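# Move a limp 5.7 kg spare robot arm between desks

## Task

Lift the unpowered spare robot arm (5.7 kg, its joints swing loosely) out of the open case on one desk and set it lying on the other desk. Success needs all of these: at the end it is at rest with no part hanging past any desk edge; no part of it ever drops freely by more than a few centimetres; the case is still on its own desk; the robot has released it and backed away; and the robot has not toppled and is not left leaning.

## Robot and tools

ROBOT. A Rainbow Robotics RB-Y1: a wheeled base (0.66 m long, 0.58 m wide, two drive wheels plus two rear casters, front edge 0.10 m ahead of the wheel axle), a folding leg and torso, a head with a camera, and two 7-joint arms with parallel grippers. Each arm is rated for about 3 kg, so a 5.7 kg load needs both hands and should be kept close to the body. Weight far in front of the drive wheels can tip the robot forward, and nothing stops that. The loose object may also be nudged by outside pushes now and then.

FRAMES. Base frame: origin on the floor midway between the drive wheels, x forward, y left, z up. The reported chest, left_hand and right_hand positions are in this frame. Each hand point sits between its finger pads; fingers point along the hand's -z and close along its x. Printed hand positions get less accurate at long reach. Odometry is the base frame at scene start, counted from wheel turns only, so wheel slip shows up as travel; heading runs -3.142 to 3.142, left positive.

execute_actions(actions, cameras). actions is a list holding exactly one action, or empty to just read state and images. An action may hold:
- base: exactly one of {"translate_m": d}, a relative straight drive in metres, forward positive, -3 to 3; or {"rotate_rad": d}, a relative turn in place in radians, left (counter-clockwise seen from above) positive, -3.2 to 3.2. There is no sideways motion. A move needing more than 8.667 s at its top speed is refused.
- joints: a map from joint name to an absolute target (radians, grippers in metres). Ranges: torso_squat_rad 0 to 1.2 (higher lowers the level chest); torso_shift_rad -0.3 to 0.6 (hips forward when positive); torso_pitch_rad -0.2 to 1.4 (forward bow when positive); torso_yaw_rad -1.5 to 1.5 (left positive). Shoulder pitch -2.356 to 2.356 (0 down, negative raises forward); left shoulder roll 0 to 3.141, right shoulder roll -3.141 to 0 (each lifts outward); shoulder yaw -2.094 to 2.094; elbow -2.617 to 0.01 (negative bends); forearm roll -3.141 to 3.141; wrist pitch -1.57 to 1.919 (negative tips hand forward); hand roll -2.705 to 2.705; grippers 0 to 0.1 (pad gap). head_pan_rad -0.523 to 0.523, head_tilt_rad -0.35 to 1.57 (down positive). Yaw, roll and pan signs are the same on both sides. Combined torso rules: squat+shift <= 1.52; squat-shift+pitch <= 1.57; shift+0.5 pitch-0.4 squat <= 0.7; shift+0.3 pitch-0.5 squat <= 0.39; breaking one leaves those joints short with "off_target". Done tolerance is ±0.02 rad, ±0.004 m for grippers.
- speeds: optional caps for this action only, translate_m 0.05 to 0.4 m/s, rotate_rad 0.1 to 1.509 rad/s (default is the top).
- min_time_s: optional 0.1 to 8, the shortest duration for every arm and head motion; slower motions are not sped up.
Default top speeds: arm joints 1 rad/s (wrist-end joints 1.5), head 1.5, squat and pitch 0.3, shift 0.15, torso yaw 0.6, grippers 0.1 m/s. All motions in one action start together. Anything you leave out may still be driving to an older target. cameras: list of head_camera, left_wrist_camera, right_wrist_camera or all; omitted or null means all, [] means none. An unknown key, name or out-of-range value rejects the whole call with no motion.

wait(seconds): 0 to 10, commands nothing and returns state and images. zoom_image(camera, region): region [x0, y0, x1, y1] in pixels of that camera's most recent full image, at most 504 by 504. read_manual(section): only licence texts. finished_scene(scene): ends the scene for good; call it only when the goal holds and will stay holding.

RESULT LINES. base_status and joint_status report how each motion ended: "done" (for the base, wheels turned the commanded amount, slipping or not); "off_target" (at rest short of the target, maybe still pushing); "contact_stop" (arm or torso met firm resistance); "time_out"; "limit_stop_at_<name>"; "stopped_with_arm" (torso halted because an arm hit contact). A contact_stop or time_out in the torso group or in one arm's group halts that whole group and clears its targets. "limit_stop_at_own_body" means a guard halted motion before hitting the robot's own body; move away from it. "joint command not followed" with a "cause:" line means an arm's targets were held back by the self-collision check (gripper commands still run); such targets may be retried later. on_its_own shows uncommanded parts; "held at" is a held target, not a position. When holding an object, a gripper reading off_target is expected: command a gap at least 0.005 m narrower than the object.

RECOVERY AND HAZARDS. After a stall, back off first in a separate action, arms before torso. If both hands grip one object and the torso stalls at once with no obstacle, resend every arm joint at its current joint_positions value, then the torso command. The base does not stop at furniture and wheels may spin; the bent leg can protrude ahead of the base and a pushing leg can shove the robot backward unreported. Never let the arms or grippers strike or squeeze each other hard. Joint load limits (N m): shoulder joints 63.7, elbow 32.7, forearm roll, wrist pitch and hand roll 22.7, including the held weight; reaching one freezes the robot for 10 s. Holding loads heats motors: a MOTOR HOT warning appears from 65 °C and at 80 °C an OVER-TEMPERATURE FAULT brakes the arm ("limit_stop_at_motor_heat"); resend targets afterward. The robot keeps its last command while you think. Avoid drops, slamming, hard pushes, and letting the limp arm swing off an edge.

Each tool is called after "Call:" as a command line: name --argument value for each argument, lists and objects as JSON in quotes; but a table of rows of numbers goes row by row, as --pt "numbers of a row", without its own name.

## Session

Call:
execute_actions --actions '[]'

Scene clock: 0.00 s.
base_odometry: x=+0.000 y=+0.000 heading=+0.000 (m, m, rad; odometry frame)
base_status: not commanded
joint_positions: torso_squat_rad=+0.350 torso_shift_rad=+0.000 torso_pitch_rad=-0.001 torso_yaw_rad=+0.001 left_shoulder_pitch_rad=+0.013 left_shoulder_roll_rad=+0.014 left_shoulder_yaw_rad=-0.009 left_elbow_rad=-0.140 left_forearm_roll_rad=-0.007 left_wrist_pitch_rad=-0.048 left_hand_roll_rad=+0.037 left_gripper_m=+0.101 right_shoulder_pitch_rad=+0.012 right_shoulder_roll_rad=-0.037 right_shoulder_yaw_rad=-0.030 right_elbow_rad=-0.127 right_forearm_roll_rad=-0.046 right_wrist_pitch_rad=+0.036 right_hand_roll_rad=+0.004 right_gripper_m=+0.100 head_pan_rad=+0.000 head_tilt_rad=+0.400
joint_status: not commanded
chest: x=-0.2285 y=-0.0004 z=+1.2474 quat_wxyz=(+1.000, +0.000, -0.001, +0.000) (m; base frame)
left_hand: x=-0.1582 y=+0.2305 z=+0.5666 quat_wxyz=(+0.996, +0.006, -0.088, +0.012) (m; base frame)
right_hand: x=-0.1830 y=-0.2494 z=+0.5638 quat_wxyz=(+0.998, -0.017, -0.041, -0.036) (m; base frame)
pictures: head_camera, left_wrist_camera, right_wrist_camera
Images, in order (width x height): head_camera 896x504, left_wrist_camera 644x364, right_wrist_camera 644x364.

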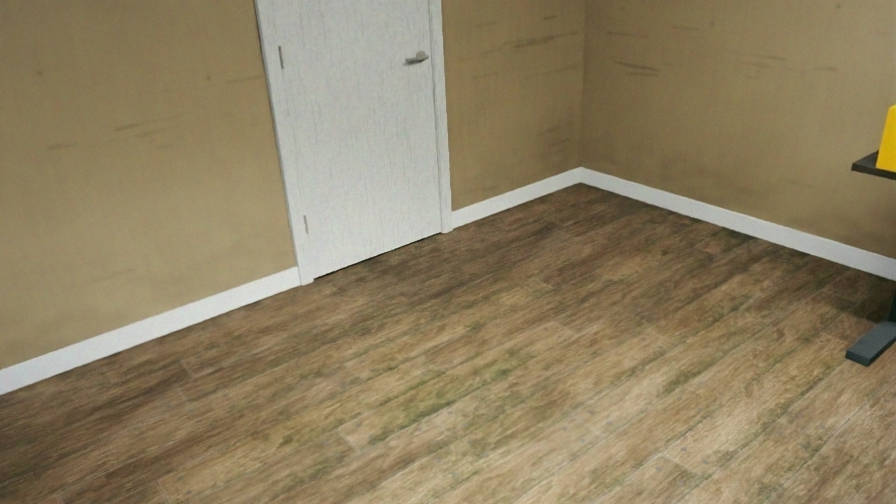

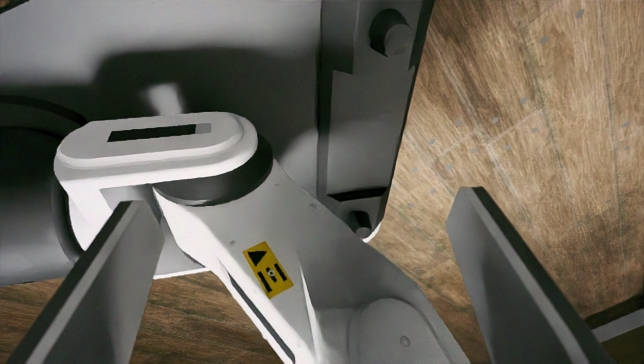

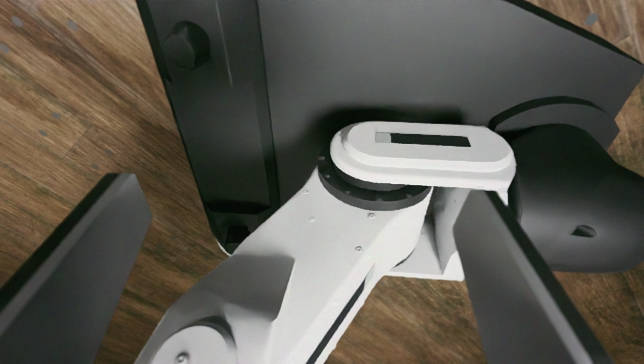

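Call:
execute_actions --actions '[{"base":{"rotate_rad":-0.9}}]' --cameras '["head_camera"]'

Scene clock: 5.10 s.
base_odometry: x=+0.000 y=+0.000 heading=-0.900 (m, m, rad; odometry frame)
base_status: done
joint_positions: torso_squat_rad=+0.350 torso_shift_rad=+0.000 torso_pitch_rad=-0.001 torso_yaw_rad=+0.001 left_shoulder_pitch_rad=+0.013 left_shoulder_roll_rad=+0.014 left_shoulder_yaw_rad=-0.009 left_elbow_rad=-0.140 left_forearm_roll_rad=-0.007 left_wrist_pitch_rad=-0.048 left_hand_roll_rad=+0.037 left_gripper_m=+0.101 right_shoulder_pitch_rad=+0.012 right_shoulder_roll_rad=-0.037 right_shoulder_yaw_rad=-0.030 right_elbow_rad=-0.127 right_forearm_roll_rad=-0.046 right_wrist_pitch_rad=+0.036 right_hand_roll_rad=+0.004 right_gripper_m=+0.100 head_pan_rad=+0.000 head_tilt_rad=+0.400
joint_status: not commanded
chest: x=-0.2285 y=-0.0004 z=+1.2474 quat_wxyz=(+1.000, +0.000, -0.001, +0.000) (m; base frame)
left_hand: x=-0.1582 y=+0.2305 z=+0.5666 quat_wxyz=(+0.996, +0.006, -0.088, +0.012) (m; base frame)
right_hand: x=-0.1830 y=-0.2494 z=+0.5638 quat_wxyz=(+0.998, -0.017, -0.041, -0.036) (m; base frame)
pictures: head_camera
Images, in order (width x height): head_camera 896x504.

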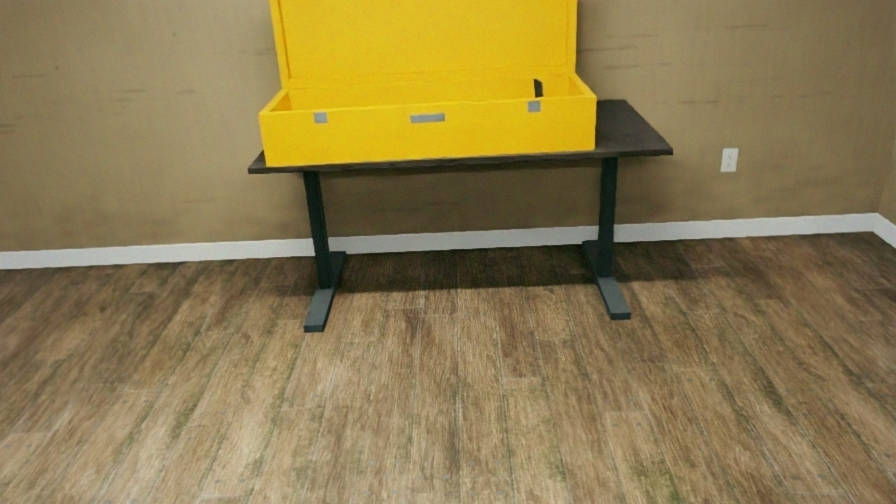

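Call:
execute_actions --actions '[{"base":{"translate_m":0.9},"joints":{"torso_yaw_rad":-1.0,"head_pan_rad":-0.5}}]' --cameras '["head_camera"]'

Scene clock: 19.87 s.
base_odometry: x=+0.559 y=-0.705 heading=-0.901 (m, m, rad; odometry frame)
base_status: done
joint_positions: torso_squat_rad=+0.350 torso_shift_rad=+0.000 torso_pitch_rad=-0.001 torso_yaw_rad=-0.776 left_shoulder_pitch_rad=+0.013 left_shoulder_roll_rad=+0.014 left_shoulder_yaw_rad=-0.009 left_elbow_rad=-0.140 left_forearm_roll_rad=-0.007 left_wrist_pitch_rad=-0.048 left_hand_roll_rad=+0.037 left_gripper_m=+0.101 right_shoulder_pitch_rad=+0.012 right_shoulder_roll_rad=-0.037 right_shoulder_yaw_rad=-0.030 right_elbow_rad=-0.127 right_forearm_roll_rad=-0.046 right_wrist_pitch_rad=+0.036 right_hand_roll_rad=+0.004 right_gripper_m=+0.100 head_pan_rad=-0.500 head_tilt_rad=+0.400
joint_status: torso_yaw_rad limit_stop_at_own_body (moved -0.777 of -1.001); the others done
on_its_own: torso_yaw_rad is held at -0.776, not at your -1.000, since a limit_stop_at_own_body
chest: x=-0.2285 y=-0.0004 z=+1.2474 quat_wxyz=(+0.926, +0.001, +0.000, -0.378) (m; base frame)
left_hand: x=-0.0166 y=+0.1155 z=+0.5666 quat_wxyz=(+0.926, -0.028, -0.084, -0.366) (m; base frame)
right_hand: x=-0.3710 y=-0.2091 z=+0.5636 quat_wxyz=(+0.910, -0.031, -0.031, -0.412) (m; base frame)
pictures: head_camera
Images, in order (width x height): head_camera 896x504.

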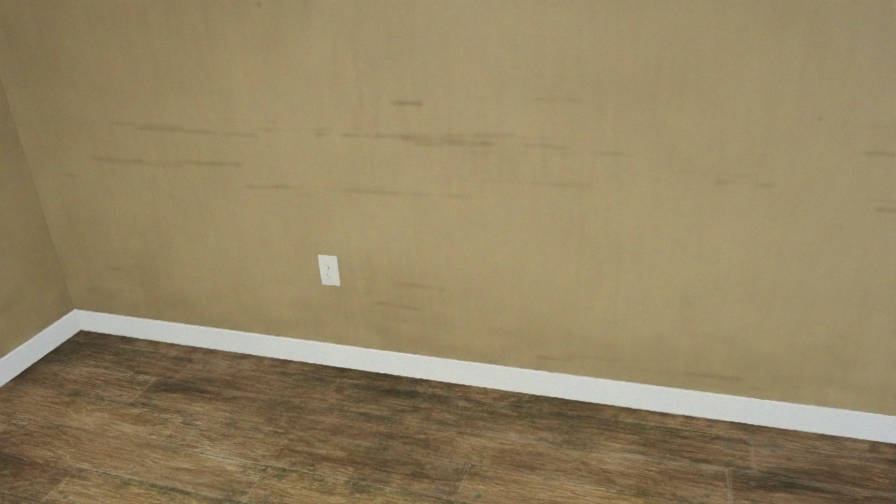

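Call:
execute_actions --actions '[{"joints":{"left_elbow_rad":-1.6,"right_elbow_rad":-1.6,"torso_yaw_rad":-1.5,"head_tilt_rad":0.3,"left_shoulder_roll_rad":0.2,"right_shoulder_roll_rad":-0.2}}]' --cameras '["head_camera"]'

Scene clock: 26.57 s.
base_odometry: x=+0.559 y=-0.705 heading=-0.901 (m, m, rad; odometry frame)
base_status: not commanded
joint_positions: torso_squat_rad=+0.350 torso_shift_rad=+0.000 torso_pitch_rad=-0.001 torso_yaw_rad=-0.776 left_shoulder_pitch_rad=+0.013 left_shoulder_roll_rad=+0.200 left_shoulder_yaw_rad=-0.009 left_elbow_rad=-1.600 left_forearm_roll_rad=-0.007 left_wrist_pitch_rad=-0.048 left_hand_roll_rad=+0.037 left_gripper_m=+0.101 right_shoulder_pitch_rad=+0.012 right_shoulder_roll_rad=-0.200 right_shoulder_yaw_rad=-0.030 right_elbow_rad=-1.600 right_forearm_roll_rad=-0.046 right_wrist_pitch_rad=+0.036 right_hand_roll_rad=+0.004 right_gripper_m=+0.100 head_pan_rad=-0.500 head_tilt_rad=+0.300
joint_status: torso_yaw_rad limit_stop_at_own_body (moved +0.000 of -0.724); the others done
on_its_own: torso_yaw_rad is held at -0.776, not at your -1.500, since a limit_stop_at_own_body
chest: x=-0.2285 y=-0.0004 z=+1.2474 quat_wxyz=(+0.926, +0.001, +0.000, -0.378) (m; base frame)
left_hand: x=+0.3303 y=-0.1651 z=+1.0447 quat_wxyz=(+0.606, -0.224, -0.693, -0.319) (m; base frame)
right_hand: x=-0.0689 y=-0.5723 z=+1.0291 quat_wxyz=(+0.674, -0.326, -0.622, -0.228) (m; base frame)
pictures: head_camera
Images, in order (width x height): head_camera 896x504.

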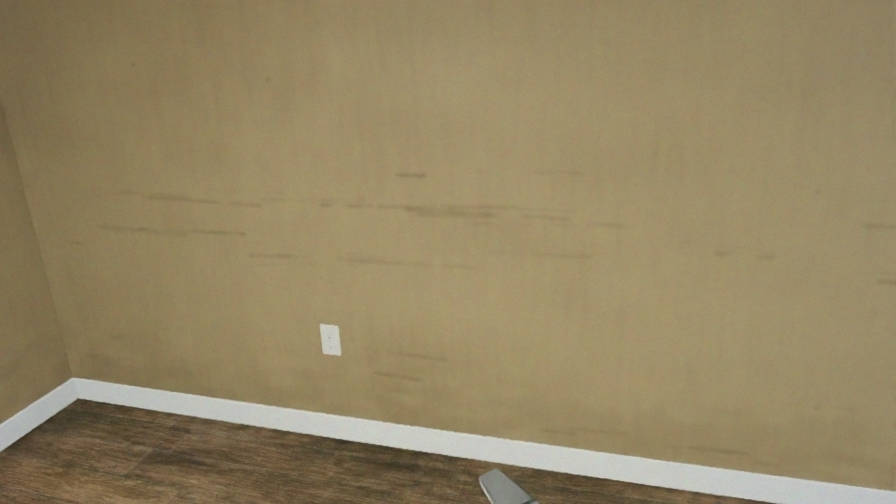

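Call:
execute_actions --actions '[{"joints":{"torso_yaw_rad":-1.5}}]' --cameras '["head_camera"]'

Scene clock: 32.80 s.
base_odometry: x=+0.559 y=-0.705 heading=-0.901 (m, m, rad; odometry frame)
base_status: not commanded
joint_positions: torso_squat_rad=+0.350 torso_shift_rad=+0.000 torso_pitch_rad=-0.001 torso_yaw_rad=-1.499 left_shoulder_pitch_rad=+0.013 left_shoulder_roll_rad=+0.200 left_shoulder_yaw_rad=-0.009 left_elbow_rad=-1.600 left_forearm_roll_rad=-0.007 left_wrist_pitch_rad=-0.048 left_hand_roll_rad=+0.037 left_gripper_m=+0.101 right_shoulder_pitch_rad=+0.012 right_shoulder_roll_rad=-0.200 right_shoulder_yaw_rad=-0.030 right_elbow_rad=-1.600 right_forearm_roll_rad=-0.046 right_wrist_pitch_rad=+0.036 right_hand_roll_rad=+0.004 right_gripper_m=+0.100 head_pan_rad=-0.500 head_tilt_rad=+0.300
joint_status: all done
chest: x=-0.2285 y=-0.0004 z=+1.2474 quat_wxyz=(+0.732, +0.001, +0.000, -0.681) (m; base frame)
left_hand: x=+0.0815 y=-0.4934 z=+1.0441 quat_wxyz=(+0.455, -0.454, -0.569, -0.513) (m; base frame)
right_hand: x=-0.4874 y=-0.5346 z=+1.0287 quat_wxyz=(+0.550, -0.525, -0.466, -0.452) (m; base frame)
pictures: head_camera
Images, in order (width x height): head_camera 896x504.

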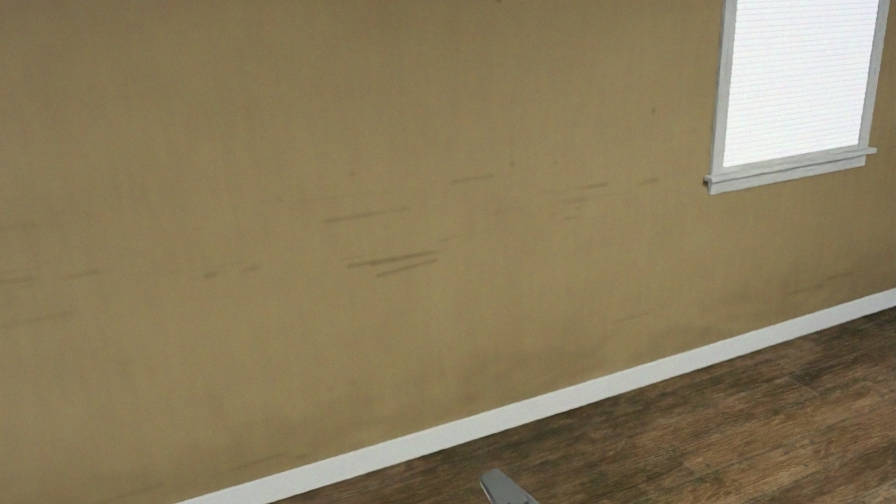

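Call:
execute_actions --actions '[{"base":{"translate_m":0.9},"joints":{"torso_yaw_rad":0,"torso_squat_rad":0.1,"head_pan_rad":0,"head_tilt_rad":0.65,"left_shoulder_roll_rad":0.5,"right_shoulder_roll_rad":-0.5,"left_shoulder_yaw_rad":0.5,"right_shoulder_yaw_rad":-0.5}}]' --cameras '["head_camera"]'

Scene clock: 41.73 s.
base_odometry: x=+1.117 y=-1.411 heading=-0.903 (m, m, rad; odometry frame)
base_status: done
joint_positions: torso_squat_rad=+0.100 torso_shift_rad=+0.000 torso_pitch_rad=-0.001 torso_yaw_rad=+0.000 left_shoulder_pitch_rad=+0.013 left_shoulder_roll_rad=+0.500 left_shoulder_yaw_rad=+0.500 left_elbow_rad=-1.600 left_forearm_roll_rad=-0.007 left_wrist_pitch_rad=-0.048 left_hand_roll_rad=+0.037 left_gripper_m=+0.101 right_shoulder_pitch_rad=+0.012 right_shoulder_roll_rad=-0.500 right_shoulder_yaw_rad=-0.500 right_elbow_rad=-1.600 right_forearm_roll_rad=-0.046 right_wrist_pitch_rad=+0.036 right_hand_roll_rad=+0.004 right_gripper_m=+0.100 head_pan_rad=+0.000 head_tilt_rad=+0.650
joint_status: all done
chest: x=-0.2285 y=-0.0004 z=+1.2864 quat_wxyz=(+1.000, +0.000, +0.000, +0.000) (m; base frame)
left_hand: x=+0.2228 y=+0.5744 z=+1.2337 quat_wxyz=(+0.597, +0.330, -0.731, -0.005) (m; base frame)
right_hand: x=+0.2235 y=-0.5844 z=+1.2161 quat_wxyz=(+0.627, -0.325, -0.708, -0.013) (m; base frame)
pictures: head_camera
Images, in order (width x height): head_camera 896x504.

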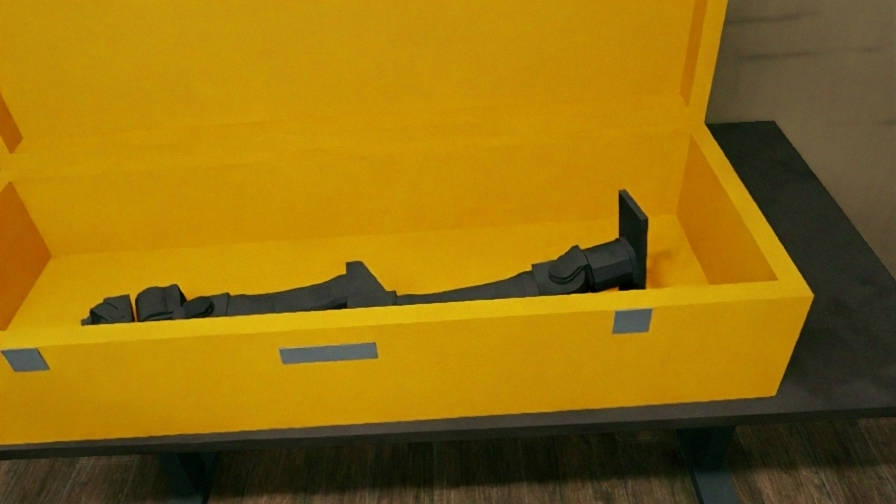

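Call:
execute_actions --actions '[{"base":{"translate_m":0.15},"joints":{"torso_pitch_rad":0.5,"torso_squat_rad":0.0,"head_tilt_rad":0.6,"left_shoulder_roll_rad":0.9,"right_shoulder_roll_rad":-0.9,"left_shoulder_pitch_rad":-0.5,"right_shoulder_pitch_rad":-0.5}}]' --cameras '["head_camera"]'

Scene clock: 75.20 s.
base_odometry: x=+1.210 y=-1.529 heading=-0.904 (m, m, rad; odometry frame)
base_status: done
joint_positions: torso_squat_rad=+0.000 torso_shift_rad=+0.000 torso_pitch_rad=+0.500 torso_yaw_rad=+0.000 left_shoulder_pitch_rad=-0.500 left_shoulder_roll_rad=+0.900 left_shoulder_yaw_rad=+0.500 left_elbow_rad=-1.600 left_forearm_roll_rad=-0.007 left_wrist_pitch_rad=-0.048 left_hand_roll_rad=+0.037 left_gripper_m=+0.101 right_shoulder_pitch_rad=-0.500 right_shoulder_roll_rad=-0.900 right_shoulder_yaw_rad=-0.500 right_elbow_rad=-1.600 right_forearm_roll_rad=-0.046 right_wrist_pitch_rad=+0.036 right_hand_roll_rad=+0.004 right_gripper_m=+0.100 head_pan_rad=+0.000 head_tilt_rad=+0.600
joint_status: all done
chest: x=-0.0799 y=-0.0004 z=+1.2521 quat_wxyz=(+0.969, +0.000, +0.247, +0.000) (m; base frame)
left_hand: x=+0.4685 y=+0.5151 z=+1.3141 quat_wxyz=(+0.521, +0.366, -0.749, -0.184) (m; base frame)
right_hand: x=+0.4709 y=-0.5308 z=+1.3006 quat_wxyz=(+0.553, -0.369, -0.729, +0.164) (m; base frame)
pictures: head_camera
Images, in order (width x height): head_camera 896x504.

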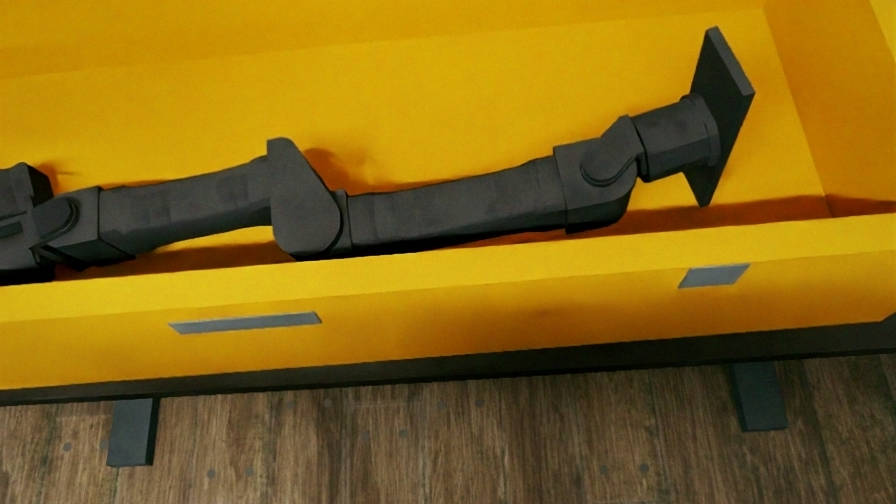

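Call:
execute_actions --actions '[{"base":{"rotate_rad":0.13},"joints":{"torso_shift_rad":0.2,"head_tilt_rad":0.75,"head_pan_rad":0.1}}]' --cameras '["head_camera"]'

Scene clock: 105.93 s.
base_odometry: x=+1.210 y=-1.529 heading=-0.774 (m, m, rad; odometry frame)
base_status: done
joint_positions: torso_squat_rad=+0.000 torso_shift_rad=+0.200 torso_pitch_rad=+0.500 torso_yaw_rad=+0.000 left_shoulder_pitch_rad=-0.500 left_shoulder_roll_rad=+0.900 left_shoulder_yaw_rad=+0.500 left_elbow_rad=-1.600 left_forearm_roll_rad=-0.007 left_wrist_pitch_rad=-0.048 left_hand_roll_rad=+0.037 left_gripper_m=+0.101 right_shoulder_pitch_rad=-0.500 right_shoulder_roll_rad=-0.900 right_shoulder_yaw_rad=-0.500 right_elbow_rad=-1.600 right_forearm_roll_rad=-0.046 right_wrist_pitch_rad=+0.036 right_hand_roll_rad=+0.004 right_gripper_m=+0.100 head_pan_rad=+0.100 head_tilt_rad=+0.750
joint_status: all done
chest: x=+0.0594 y=-0.0004 z=+1.2381 quat_wxyz=(+0.969, +0.000, +0.247, +0.000) (m; base frame)
left_hand: x=+0.6077 y=+0.5151 z=+1.3001 quat_wxyz=(+0.521, +0.366, -0.749, -0.184) (m; base frame)
right_hand: x=+0.6102 y=-0.5308 z=+1.2866 quat_wxyz=(+0.553, -0.369, -0.729, +0.164) (m; base frame)
pictures: head_camera
Images, in order (width x height): head_camera 896x504.

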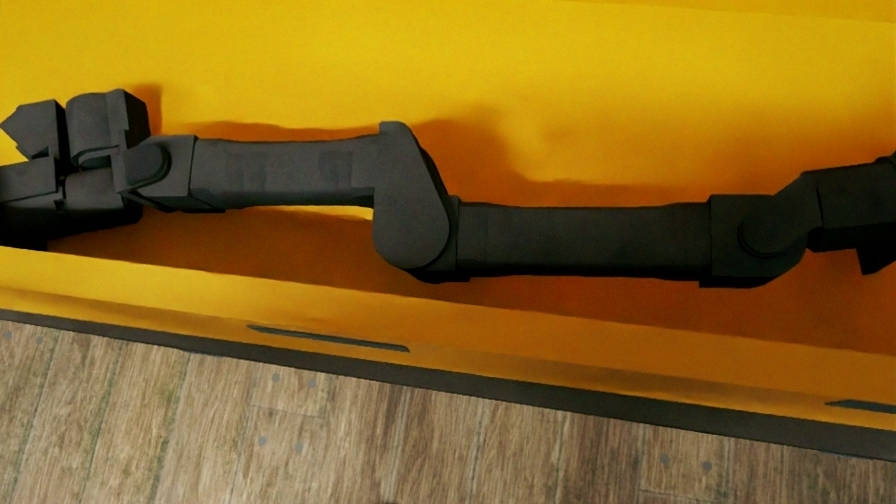

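Call:
execute_actions --actions '[{"joints":{"head_pan_rad":0,"head_tilt_rad":0.7}}]' --cameras '["head_camera"]'

Scene clock: 175.97 s.
base_odometry: x=+1.210 y=-1.529 heading=-0.774 (m, m, rad; odometry frame)
base_status: not commanded
joint_positions: torso_squat_rad=+0.000 torso_shift_rad=+0.200 torso_pitch_rad=+0.500 torso_yaw_rad=+0.000 left_shoulder_pitch_rad=-0.500 left_shoulder_roll_rad=+0.900 left_shoulder_yaw_rad=+0.500 left_elbow_rad=-1.600 left_forearm_roll_rad=-0.007 left_wrist_pitch_rad=-0.048 left_hand_roll_rad=+0.037 left_gripper_m=+0.101 right_shoulder_pitch_rad=-0.500 right_shoulder_roll_rad=-0.900 right_shoulder_yaw_rad=-0.500 right_elbow_rad=-1.600 right_forearm_roll_rad=-0.046 right_wrist_pitch_rad=+0.036 right_hand_roll_rad=+0.004 right_gripper_m=+0.100 head_pan_rad=+0.000 head_tilt_rad=+0.700
joint_status: all done
chest: x=+0.0594 y=-0.0004 z=+1.2381 quat_wxyz=(+0.969, +0.000, +0.247, +0.000) (m; base frame)
left_hand: x=+0.6077 y=+0.5151 z=+1.3001 quat_wxyz=(+0.521, +0.366, -0.749, -0.184) (m; base frame)
right_hand: x=+0.6101 y=-0.5308 z=+1.2866 quat_wxyz=(+0.553, -0.369, -0.729, +0.164) (m; base frame)
pictures: head_camera
Images, in order (width x height): head_camera 896x504.

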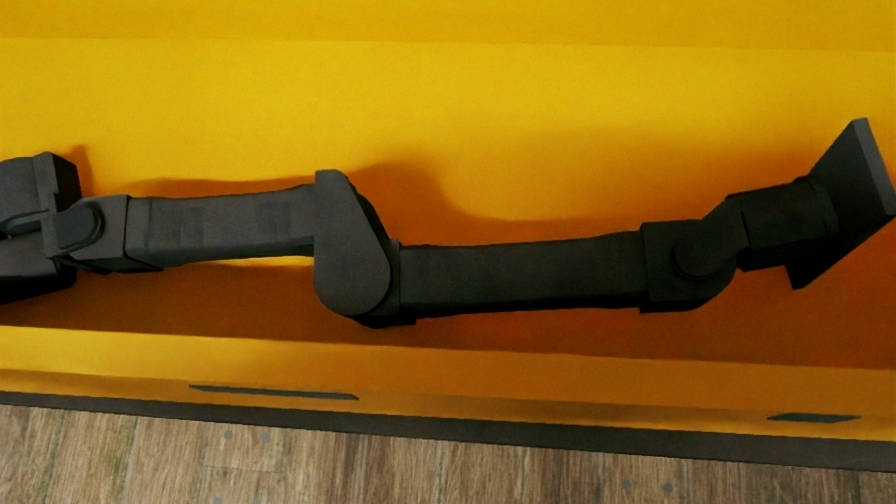

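Call:
execute_actions --actions '[{"base":{"rotate_rad":0.22},"joints":{"torso_shift_rad":0,"torso_pitch_rad":0,"head_tilt_rad":1.0,"left_shoulder_pitch_rad":-1.304,"left_shoulder_roll_rad":0.703,"left_shoulder_yaw_rad":-0.903,"left_elbow_rad":-1.1155,"left_forearm_roll_rad":1.358,"left_wrist_pitch_rad":1.739,"left_hand_roll_rad":0.70,"right_shoulder_pitch_rad":-1.187,"right_shoulder_roll_rad":-0.8325,"right_shoulder_yaw_rad":0.855,"right_elbow_rad":-1.4945,"right_forearm_roll_rad":-1.397,"right_wrist_pitch_rad":1.78,"right_hand_roll_rad":-0.868},"min_time_s":2}]' --cameras '[]'

Call:
execute_actions --actions '[{"base":{"translate_m":0.23}}]' --cameras '[]'

Call:
execute_actions --actions '[{"base":{"rotate_rad":-0.22},"joints":{"torso_squat_rad":0.55}}]'

Scene clock: 214.07 s.
base_odometry: x=+1.210 y=-1.529 heading=-0.555 (m, m, rad; odometry frame)
base_status: done
joint_positions: torso_squat_rad=+0.001 torso_shift_rad=+0.172 torso_pitch_rad=+0.429 torso_yaw_rad=-0.001 left_shoulder_pitch_rad=-1.231 left_shoulder_roll_rad=+0.731 left_shoulder_yaw_rad=-0.812 left_elbow_rad=-1.175 left_forearm_roll_rad=+1.221 left_wrist_pitch_rad=+1.590 left_hand_roll_rad=+0.617 left_gripper_m=+0.101 right_shoulder_pitch_rad=-1.187 right_shoulder_roll_rad=-0.833 right_shoulder_yaw_rad=+0.855 right_elbow_rad=-1.495 right_forearm_roll_rad=-1.397 right_wrist_pitch_rad=+1.780 right_hand_roll_rad=-0.868 right_gripper_m=+0.100 head_pan_rad=+0.000 head_tilt_rad=+1.000
joint_status: torso_shift_rad contact_stop (moved -0.028 of -0.200); torso_pitch_rad contact_stop (moved -0.071 of -0.500); left_shoulder_pitch_rad contact_stop_at_left_shoulder_yaw_rad (moved -0.730 of -0.804); left_shoulder_roll_rad contact_stop_at_left_shoulder_yaw_rad (moved -0.170 of -0.197); left_shoulder_yaw_rad contact_stop (moved -1.312 of -1.403); left_elbow_rad contact_stop_at_left_shoulder_yaw_rad (moved +0.425 of +0.485); left_forearm_roll_rad contact_stop (moved +1.228 of +1.365); left_wrist_pitch_rad contact_stop (moved +1.638 of +1.787); left_hand_roll_rad contact_stop_at_left_shoulder_yaw_rad (moved +0.581 of +0.663); the others done
on_its_own: torso_shift_rad is held at +0.172, not at your +0.000, since a contact_stop; torso_pitch_rad is held at +0.429, not at your +0.000, since a contact_stop; left_shoulder_pitch_rad is held at -1.230, not at your -1.304, since a contact_stop; left_shoulder_roll_rad is held at +0.731, not at your +0.703, since a contact_stop; left_shoulder_yaw_rad is held at -0.812, not at your -0.903, since a contact_stop; left_elbow_rad is held at -1.175, not at your -1.115, since a contact_stop; left_forearm_roll_rad is held at +1.221, not at your +1.358, since a contact_stop; left_wrist_pitch_rad is held at +1.590, not at your +1.739, since a contact_stop; left_hand_roll_rad is held at +0.617, not at your +0.700, since a contact_stop
chest: x=+0.0205 y=-0.0004 z=+1.2516 quat_wxyz=(+0.977, +0.000, +0.213, -0.001) (m; base frame)
left_hand: x=+0.4388 y=+0.1805 z=+0.9106 quat_wxyz=(+0.993, -0.026, +0.115, -0.002) (m; base frame)
right_hand: x=+0.3541 y=-0.1761 z=+0.9474 quat_wxyz=(+0.977, +0.000, +0.213, -0.001) (m; base frame)
pictures: none
No camera images: the call's "cameras" was empty. Leave "cameras" out to get every camera's image.

not run: a stop came earlier in this reply.

not run: a stop came earlier in this reply.

Call:
execute_actions --actions '[{"joints":{"left_shoulder_pitch_rad":-1.45,"right_shoulder_pitch_rad":-1.35}}]'

Scene clock: 217.37 s.
base_odometry: x=+1.210 y=-1.529 heading=-0.555 (m, m, rad; odometry frame)
base_status: not commanded
joint_positions: torso_squat_rad=+0.001 torso_shift_rad=+0.172 torso_pitch_rad=+0.429 torso_yaw_rad=-0.001 left_shoulder_pitch_rad=-1.450 left_shoulder_roll_rad=+0.731 left_shoulder_yaw_rad=-0.812 left_elbow_rad=-1.175 left_forearm_roll_rad=+1.221 left_wrist_pitch_rad=+1.590 left_hand_roll_rad=+0.617 left_gripper_m=+0.101 right_shoulder_pitch_rad=-1.350 right_shoulder_roll_rad=-0.833 right_shoulder_yaw_rad=+0.855 right_elbow_rad=-1.495 right_forearm_roll_rad=-1.397 right_wrist_pitch_rad=+1.780 right_hand_roll_rad=-0.868 right_gripper_m=+0.100 head_pan_rad=+0.000 head_tilt_rad=+1.000
joint_status: all done
on_its_own: torso_shift_rad is held at +0.172, not at your +0.000, since a contact_stop; torso_pitch_rad is held at +0.429, not at your +0.000, since a contact_stop; left_shoulder_roll_rad is held at +0.731, not at your +0.703, since a contact_stop; left_shoulder_yaw_rad is held at -0.812, not at your -0.903, since a contact_stop; left_elbow_rad is held at -1.175, not at your -1.115, since a contact_stop; left_forearm_roll_rad is held at +1.221, not at your +1.358, since a contact_stop; left_wrist_pitch_rad is held at +1.590, not at your +1.739, since a contact_stop; left_hand_roll_rad is held at +0.617, not at your +0.700, since a contact_stop
chest: x=+0.0205 y=-0.0004 z=+1.2516 quat_wxyz=(+0.977, +0.000, +0.213, -0.001) (m; base frame)
left_hand: x=+0.5112 y=+0.1400 z=+0.9997 quat_wxyz=(+0.998, -0.038, +0.013, -0.041) (m; base frame)
right_hand: x=+0.4052 y=-0.1513 z=+0.9989 quat_wxyz=(+0.990, +0.006, +0.137, +0.027) (m; base frame)
pictures: head_camera, left_wrist_camera, right_wrist_camera
Images, in order (width x height): head_camera 896x504, left_wrist_camera 644x364, right_wrist_camera 644x364.

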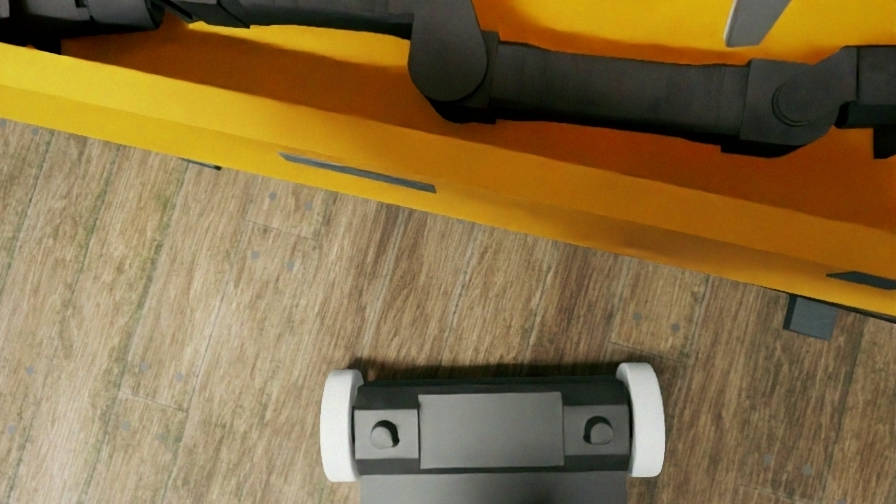

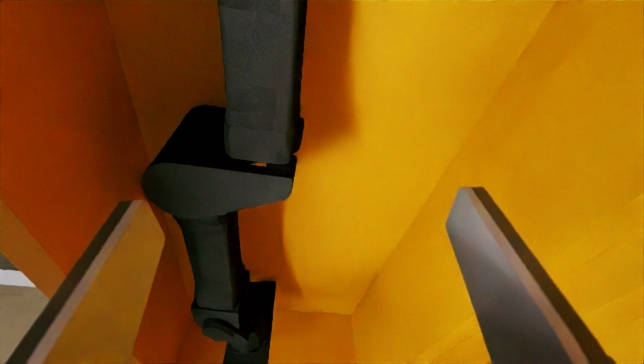

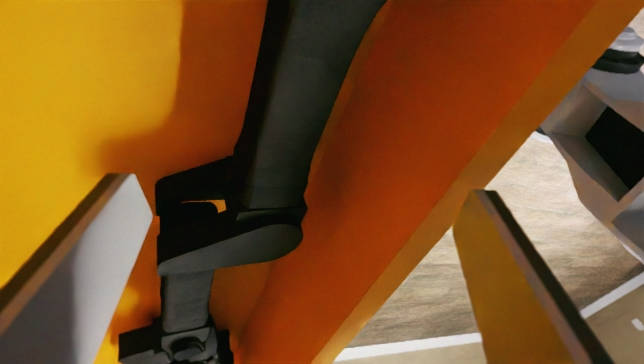

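Call:
execute_actions --actions '[{"joints":{"torso_shift_rad":0,"torso_pitch_rad":0,"head_tilt_rad":0.9}}]' --cameras '["head_camera"]'

Scene clock: 225.17 s.
base_odometry: x=+1.210 y=-1.529 heading=-0.555 (m, m, rad; odometry frame)
base_status: not commanded
joint_positions: torso_squat_rad=+0.001 torso_shift_rad=+0.000 torso_pitch_rad=+0.000 torso_yaw_rad=-0.001 left_shoulder_pitch_rad=-1.450 left_shoulder_roll_rad=+0.731 left_shoulder_yaw_rad=-0.812 left_elbow_rad=-1.175 left_forearm_roll_rad=+1.221 left_wrist_pitch_rad=+1.590 left_hand_roll_rad=+0.617 left_gripper_m=+0.101 right_shoulder_pitch_rad=-1.350 right_shoulder_roll_rad=-0.833 right_shoulder_yaw_rad=+0.855 right_elbow_rad=-1.495 right_forearm_roll_rad=-1.397 right_wrist_pitch_rad=+1.780 right_hand_roll_rad=-0.868 right_gripper_m=+0.100 head_pan_rad=+0.000 head_tilt_rad=+0.900
joint_status: all done
on_its_own: left_shoulder_roll_rad is held at +0.731, not at your +0.703, since a contact_stop; left_shoulder_yaw_rad is held at -0.812, not at your -0.903, since a contact_stop; left_elbow_rad is held at -1.175, not at your -1.115, since a contact_stop; left_forearm_roll_rad is held at +1.221, not at your +1.358, since a contact_stop; left_wrist_pitch_rad is held at +1.590, not at your +1.739, since a contact_stop; left_hand_roll_rad is held at +0.617, not at your +0.700, since a contact_stop
chest: x=-0.2281 y=-0.0004 z=+1.2899 quat_wxyz=(+1.000, +0.000, +0.000, -0.001) (m; base frame)
left_hand: x=+0.3229 y=+0.1399 z=+1.2648 quat_wxyz=(+0.978, -0.028, -0.200, -0.048) (m; base frame)
right_hand: x=+0.2269 y=-0.1514 z=+1.2201 quat_wxyz=(+0.997, +0.000, -0.077, +0.027) (m; base frame)
pictures: head_camera
Images, in order (width x height): head_camera 896x504.

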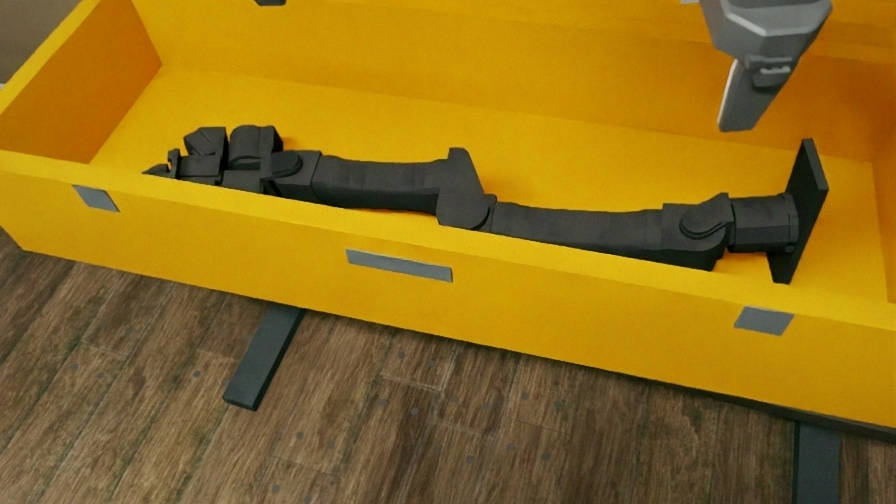

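Call:
execute_actions --actions '[{"base":{"translate_m":0.23},"joints":{"head_tilt_rad":1.1,"left_shoulder_pitch_rad":-1.304,"left_shoulder_roll_rad":0.703,"left_shoulder_yaw_rad":-0.903,"left_elbow_rad":-1.1155,"left_forearm_roll_rad":1.358,"left_wrist_pitch_rad":1.739,"left_hand_roll_rad":0.70,"right_shoulder_pitch_rad":-1.187}}]' --cameras '[]'

Call:
execute_actions --actions '[{"base":{"rotate_rad":-0.17},"joints":{"torso_squat_rad":0.55}}]'

Scene clock: 245.13 s.
base_odometry: x=+1.406 y=-1.650 heading=-0.554 (m, m, rad; odometry frame)
base_status: done
joint_positions: torso_squat_rad=+0.001 torso_shift_rad=+0.000 torso_pitch_rad=+0.000 torso_yaw_rad=-0.001 left_shoulder_pitch_rad=-1.304 left_shoulder_roll_rad=+0.703 left_shoulder_yaw_rad=-0.903 left_elbow_rad=-1.116 left_forearm_roll_rad=+1.358 left_wrist_pitch_rad=+1.739 left_hand_roll_rad=+0.700 left_gripper_m=+0.101 right_shoulder_pitch_rad=-1.187 right_shoulder_roll_rad=-0.833 right_shoulder_yaw_rad=+0.855 right_elbow_rad=-1.495 right_forearm_roll_rad=-1.397 right_wrist_pitch_rad=+1.780 right_hand_roll_rad=-0.868 right_gripper_m=+0.100 head_pan_rad=+0.000 head_tilt_rad=+1.100
joint_status: all done
chest: x=-0.2280 y=-0.0004 z=+1.2899 quat_wxyz=(+1.000, +0.000, +0.000, -0.001) (m; base frame)
left_hand: x=+0.2544 y=+0.1743 z=+1.1522 quat_wxyz=(+1.000, +0.000, +0.000, +0.020) (m; base frame)
right_hand: x=+0.2019 y=-0.1760 z=+1.1519 quat_wxyz=(+1.000, +0.000, +0.000, +0.000) (m; base frame)
pictures: none
No camera images: the call's "cameras" was empty. Leave "cameras" out to get every camera's image.

Scene clock: 247.77 s.
base_odometry: x=+1.406 y=-1.650 heading=-0.723 (m, m, rad; odometry frame)
base_status: done
joint_positions: torso_squat_rad=+0.550 torso_shift_rad=+0.000 torso_pitch_rad=+0.000 torso_yaw_rad=-0.001 left_shoulder_pitch_rad=-1.304 left_shoulder_roll_rad=+0.703 left_shoulder_yaw_rad=-0.903 left_elbow_rad=-1.116 left_forearm_roll_rad=+1.358 left_wrist_pitch_rad=+1.739 left_hand_roll_rad=+0.700 left_gripper_m=+0.101 right_shoulder_pitch_rad=-1.187 right_shoulder_roll_rad=-0.833 right_shoulder_yaw_rad=+0.855 right_elbow_rad=-1.495 right_forearm_roll_rad=-1.397 right_wrist_pitch_rad=+1.780 right_hand_roll_rad=-0.868 right_gripper_m=+0.100 head_pan_rad=+0.000 head_tilt_rad=+1.100
joint_status: all done
chest: x=-0.2281 y=-0.0004 z=+1.1867 quat_wxyz=(+1.000, +0.000, +0.000, -0.001) (m; base frame)
left_hand: x=+0.2543 y=+0.1743 z=+1.0490 quat_wxyz=(+1.000, +0.000, +0.000, +0.020) (m; base frame)
right_hand: x=+0.2019 y=-0.1760 z=+1.0488 quat_wxyz=(+1.000, +0.000, +0.000, +0.000) (m; base frame)
pictures: head_camera, left_wrist_camera, right_wrist_camera
Images, in order (width x height): head_camera 896x504, left_wrist_camera 644x364, right_wrist_camera 644x364.

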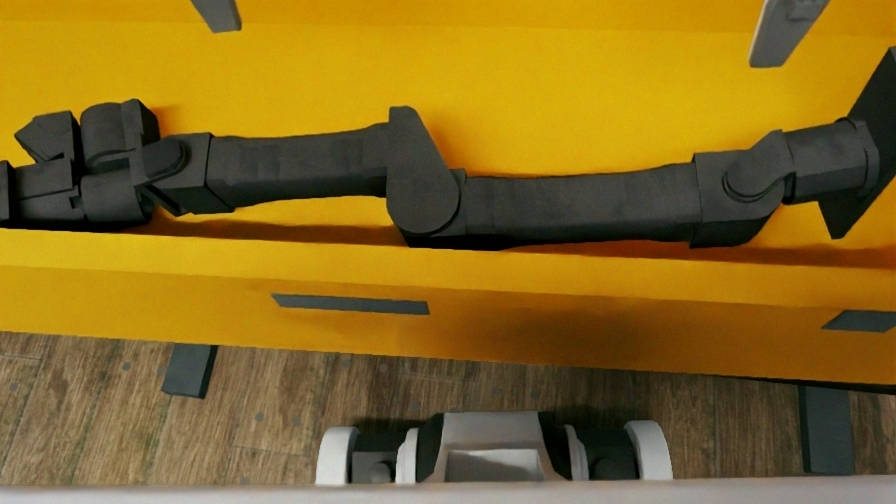

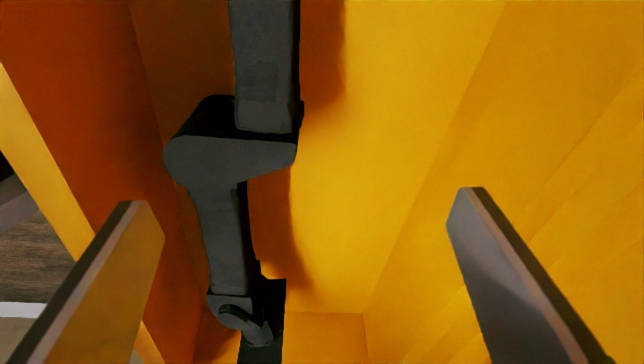

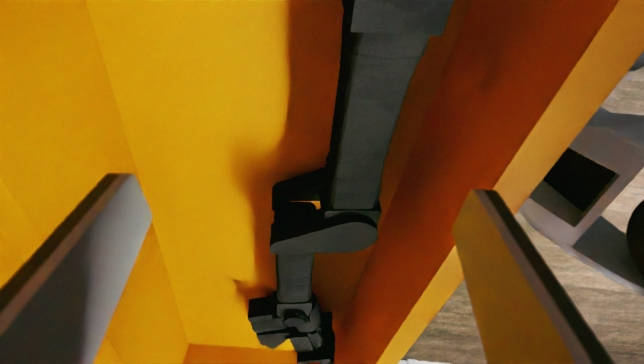

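Call:
execute_actions --actions '[{"base":{"translate_m":-0.035},"joints":{"torso_squat_rad":0.8,"torso_yaw_rad":0.04,"left_hand_roll_rad":0.66,"right_hand_roll_rad":-0.908}}]'

Scene clock: 269.97 s.
base_odometry: x=+1.380 y=-1.627 heading=-0.724 (m, m, rad; odometry frame)
base_status: done
joint_positions: torso_squat_rad=+0.800 torso_shift_rad=+0.000 torso_pitch_rad=+0.000 torso_yaw_rad=+0.040 left_shoulder_pitch_rad=-1.304 left_shoulder_roll_rad=+0.703 left_shoulder_yaw_rad=-0.903 left_elbow_rad=-1.116 left_forearm_roll_rad=+1.358 left_wrist_pitch_rad=+1.739 left_hand_roll_rad=+0.660 left_gripper_m=+0.101 right_shoulder_pitch_rad=-1.187 right_shoulder_roll_rad=-0.833 right_shoulder_yaw_rad=+0.855 right_elbow_rad=-1.495 right_forearm_roll_rad=-1.397 right_wrist_pitch_rad=+1.780 right_hand_roll_rad=-0.908 right_gripper_m=+0.100 head_pan_rad=+0.000 head_tilt_rad=+1.100
joint_status: all done
chest: x=-0.2281 y=-0.0004 z=+1.0776 quat_wxyz=(+1.000, +0.000, +0.000, +0.020) (m; base frame)
left_hand: x=+0.2467 y=+0.1941 z=+0.9400 quat_wxyz=(+1.000, +0.000, +0.000, +0.021) (m; base frame)
right_hand: x=+0.2088 y=-0.1580 z=+0.9397 quat_wxyz=(+1.000, +0.000, +0.000, +0.000) (m; base frame)
pictures: head_camera, left_wrist_camera, right_wrist_camera
Images, in order (width x height): head_camera 896x504, left_wrist_camera 644x364, right_wrist_camera 644x364.

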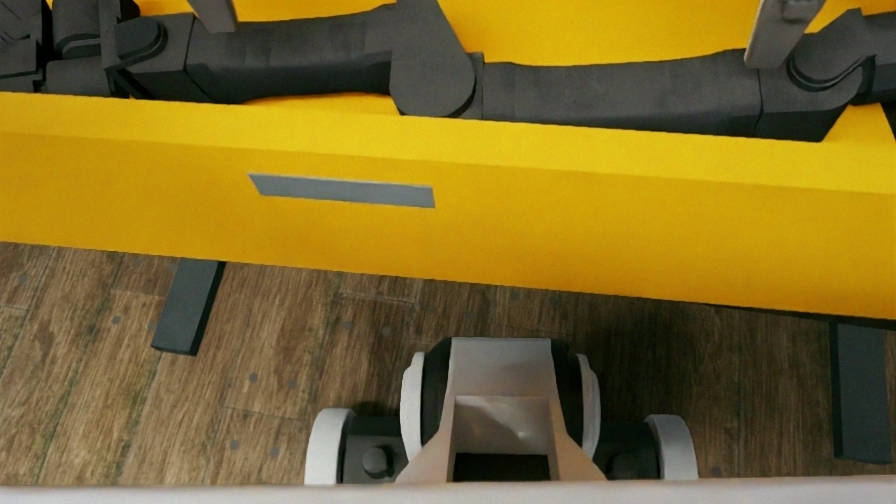

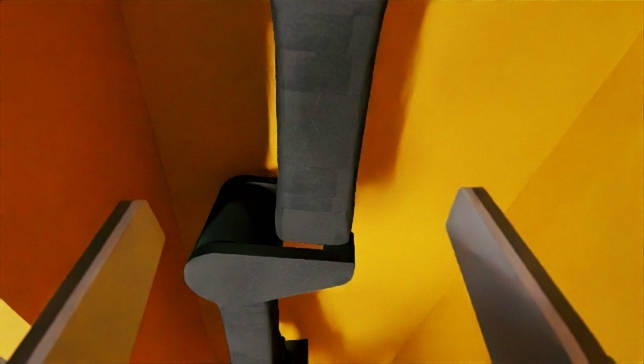

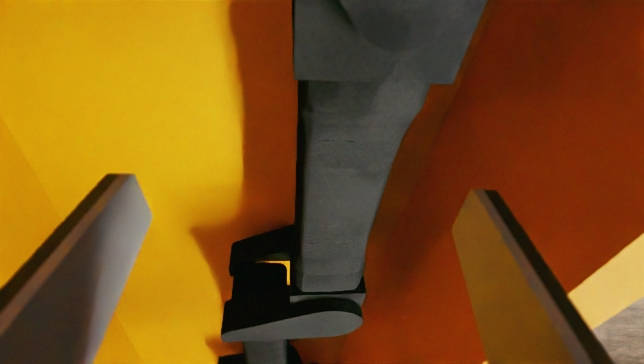

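Call:
execute_actions --actions '[{"joints":{"torso_squat_rad":0.9,"left_shoulder_pitch_rad":-1.331,"left_shoulder_roll_rad":0.670,"left_shoulder_yaw_rad":-0.912,"left_elbow_rad":-1.024,"left_forearm_roll_rad":1.35,"left_wrist_pitch_rad":1.728,"left_hand_roll_rad":0.61,"right_shoulder_pitch_rad":-1.246,"right_shoulder_roll_rad":-0.863,"right_shoulder_yaw_rad":0.971,"right_elbow_rad":-1.648,"right_forearm_roll_rad":-1.488,"right_wrist_pitch_rad":1.713,"right_hand_roll_rad":-1.081,"head_tilt_rad":0.85}}]'

Scene clock: 285.97 s.
base_odometry: x=+1.380 y=-1.627 heading=-0.724 (m, m, rad; odometry frame)
base_status: not commanded
joint_positions: torso_squat_rad=+0.900 torso_shift_rad=+0.000 torso_pitch_rad=+0.000 torso_yaw_rad=+0.040 left_shoulder_pitch_rad=-1.331 left_shoulder_roll_rad=+0.670 left_shoulder_yaw_rad=-0.912 left_elbow_rad=-1.024 left_forearm_roll_rad=+1.350 left_wrist_pitch_rad=+1.728 left_hand_roll_rad=+0.610 left_gripper_m=+0.101 right_shoulder_pitch_rad=-1.246 right_shoulder_roll_rad=-0.863 right_shoulder_yaw_rad=+0.971 right_elbow_rad=-1.648 right_forearm_roll_rad=-1.488 right_wrist_pitch_rad=+1.713 right_hand_roll_rad=-1.081 right_gripper_m=+0.100 head_pan_rad=+0.000 head_tilt_rad=+0.850
joint_status: all done
chest: x=-0.2281 y=-0.0004 z=+1.0250 quat_wxyz=(+1.000, +0.000, +0.000, +0.020) (m; base frame)
left_hand: x=+0.2566 y=+0.1945 z=+0.8873 quat_wxyz=(+1.000, +0.000, +0.000, +0.021) (m; base frame)
right_hand: x=+0.1773 y=-0.1289 z=+0.8868 quat_wxyz=(+1.000, +0.001, +0.000, +0.001) (m; base frame)
pictures: head_camera, left_wrist_camera, right_wrist_camera
Images, in order (width x height): head_camera 896x504, left_wrist_camera 644x364, right_wrist_camera 644x364.

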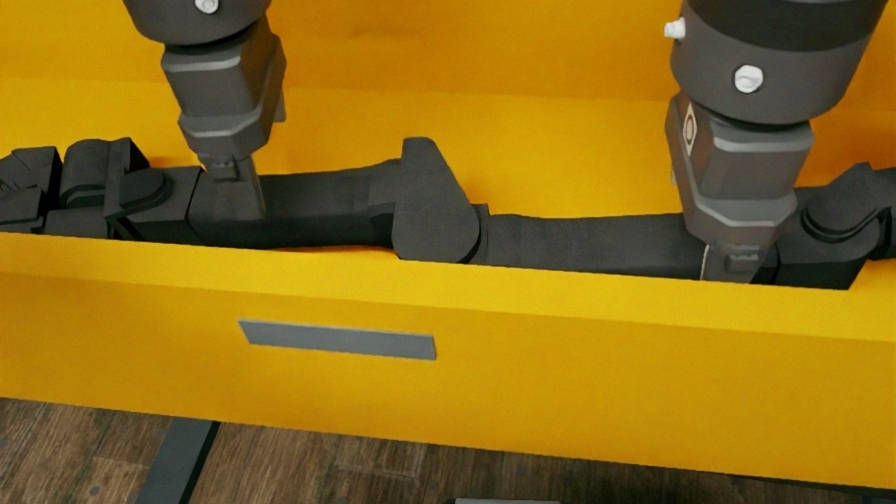

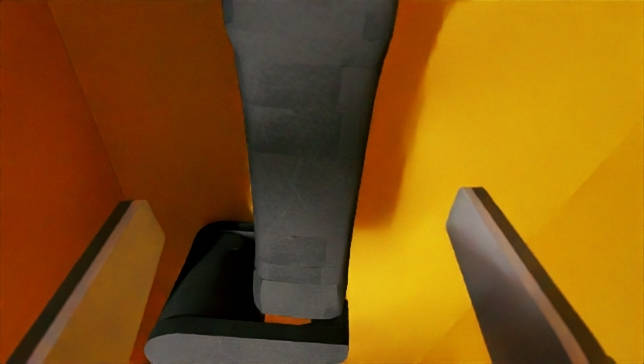

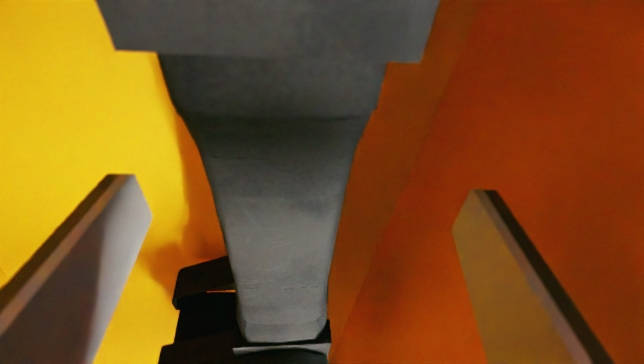

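Call:
execute_actions --actions '[{"joints":{"torso_squat_rad":0.97,"right_shoulder_pitch_rad":-1.264,"right_shoulder_roll_rad":-0.841,"right_shoulder_yaw_rad":0.979,"right_elbow_rad":-1.579,"right_forearm_roll_rad":-1.482,"right_wrist_pitch_rad":1.710,"right_hand_roll_rad":-1.04}}]'

Scene clock: 294.30 s.
base_odometry: x=+1.380 y=-1.627 heading=-0.724 (m, m, rad; odometry frame)
base_status: not commanded
joint_positions: torso_squat_rad=+0.970 torso_shift_rad=+0.000 torso_pitch_rad=+0.000 torso_yaw_rad=+0.040 left_shoulder_pitch_rad=-1.331 left_shoulder_roll_rad=+0.670 left_shoulder_yaw_rad=-0.912 left_elbow_rad=-1.024 left_forearm_roll_rad=+1.350 left_wrist_pitch_rad=+1.728 left_hand_roll_rad=+0.610 left_gripper_m=+0.101 right_shoulder_pitch_rad=-1.264 right_shoulder_roll_rad=-0.841 right_shoulder_yaw_rad=+0.979 right_elbow_rad=-1.579 right_forearm_roll_rad=-1.482 right_wrist_pitch_rad=+1.710 right_hand_roll_rad=-1.040 right_gripper_m=+0.100 head_pan_rad=+0.000 head_tilt_rad=+0.850
joint_status: all done
chest: x=-0.2281 y=-0.0004 z=+0.9856 quat_wxyz=(+1.000, +0.000, +0.000, +0.020) (m; base frame)
left_hand: x=+0.2566 y=+0.1944 z=+0.8479 quat_wxyz=(+1.000, +0.000, +0.000, +0.021) (m; base frame)
right_hand: x=+0.1895 y=-0.1288 z=+0.8479 quat_wxyz=(+1.000, +0.001, +0.000, +0.000) (m; base frame)
pictures: head_camera, left_wrist_camera, right_wrist_camera
Images, in order (width x height): head_camera 896x504, left_wrist_camera 644x364, right_wrist_camera 644x364.

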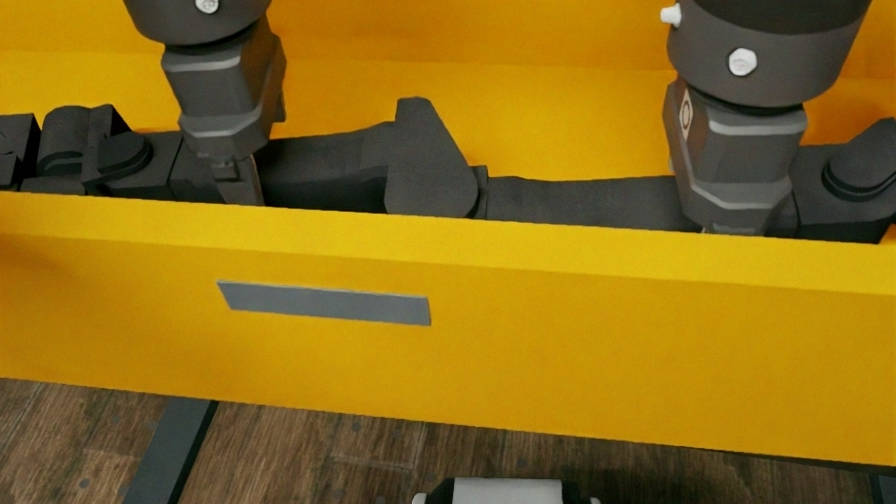

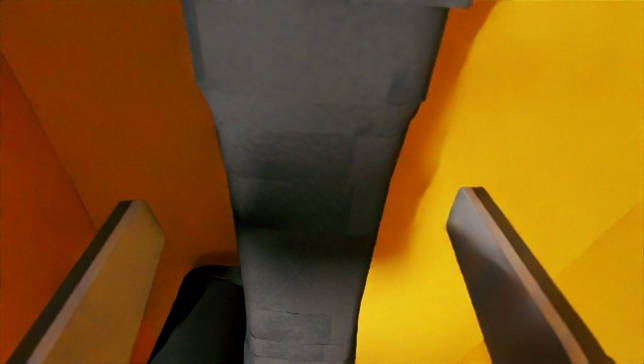

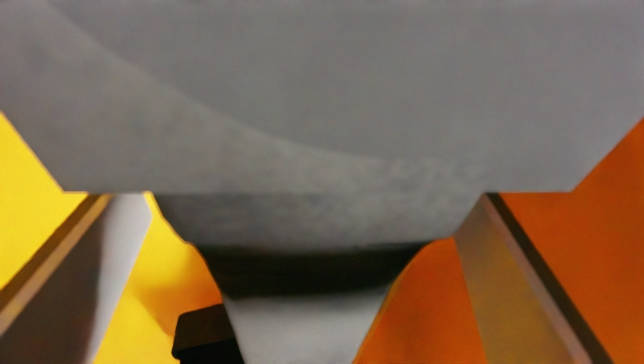

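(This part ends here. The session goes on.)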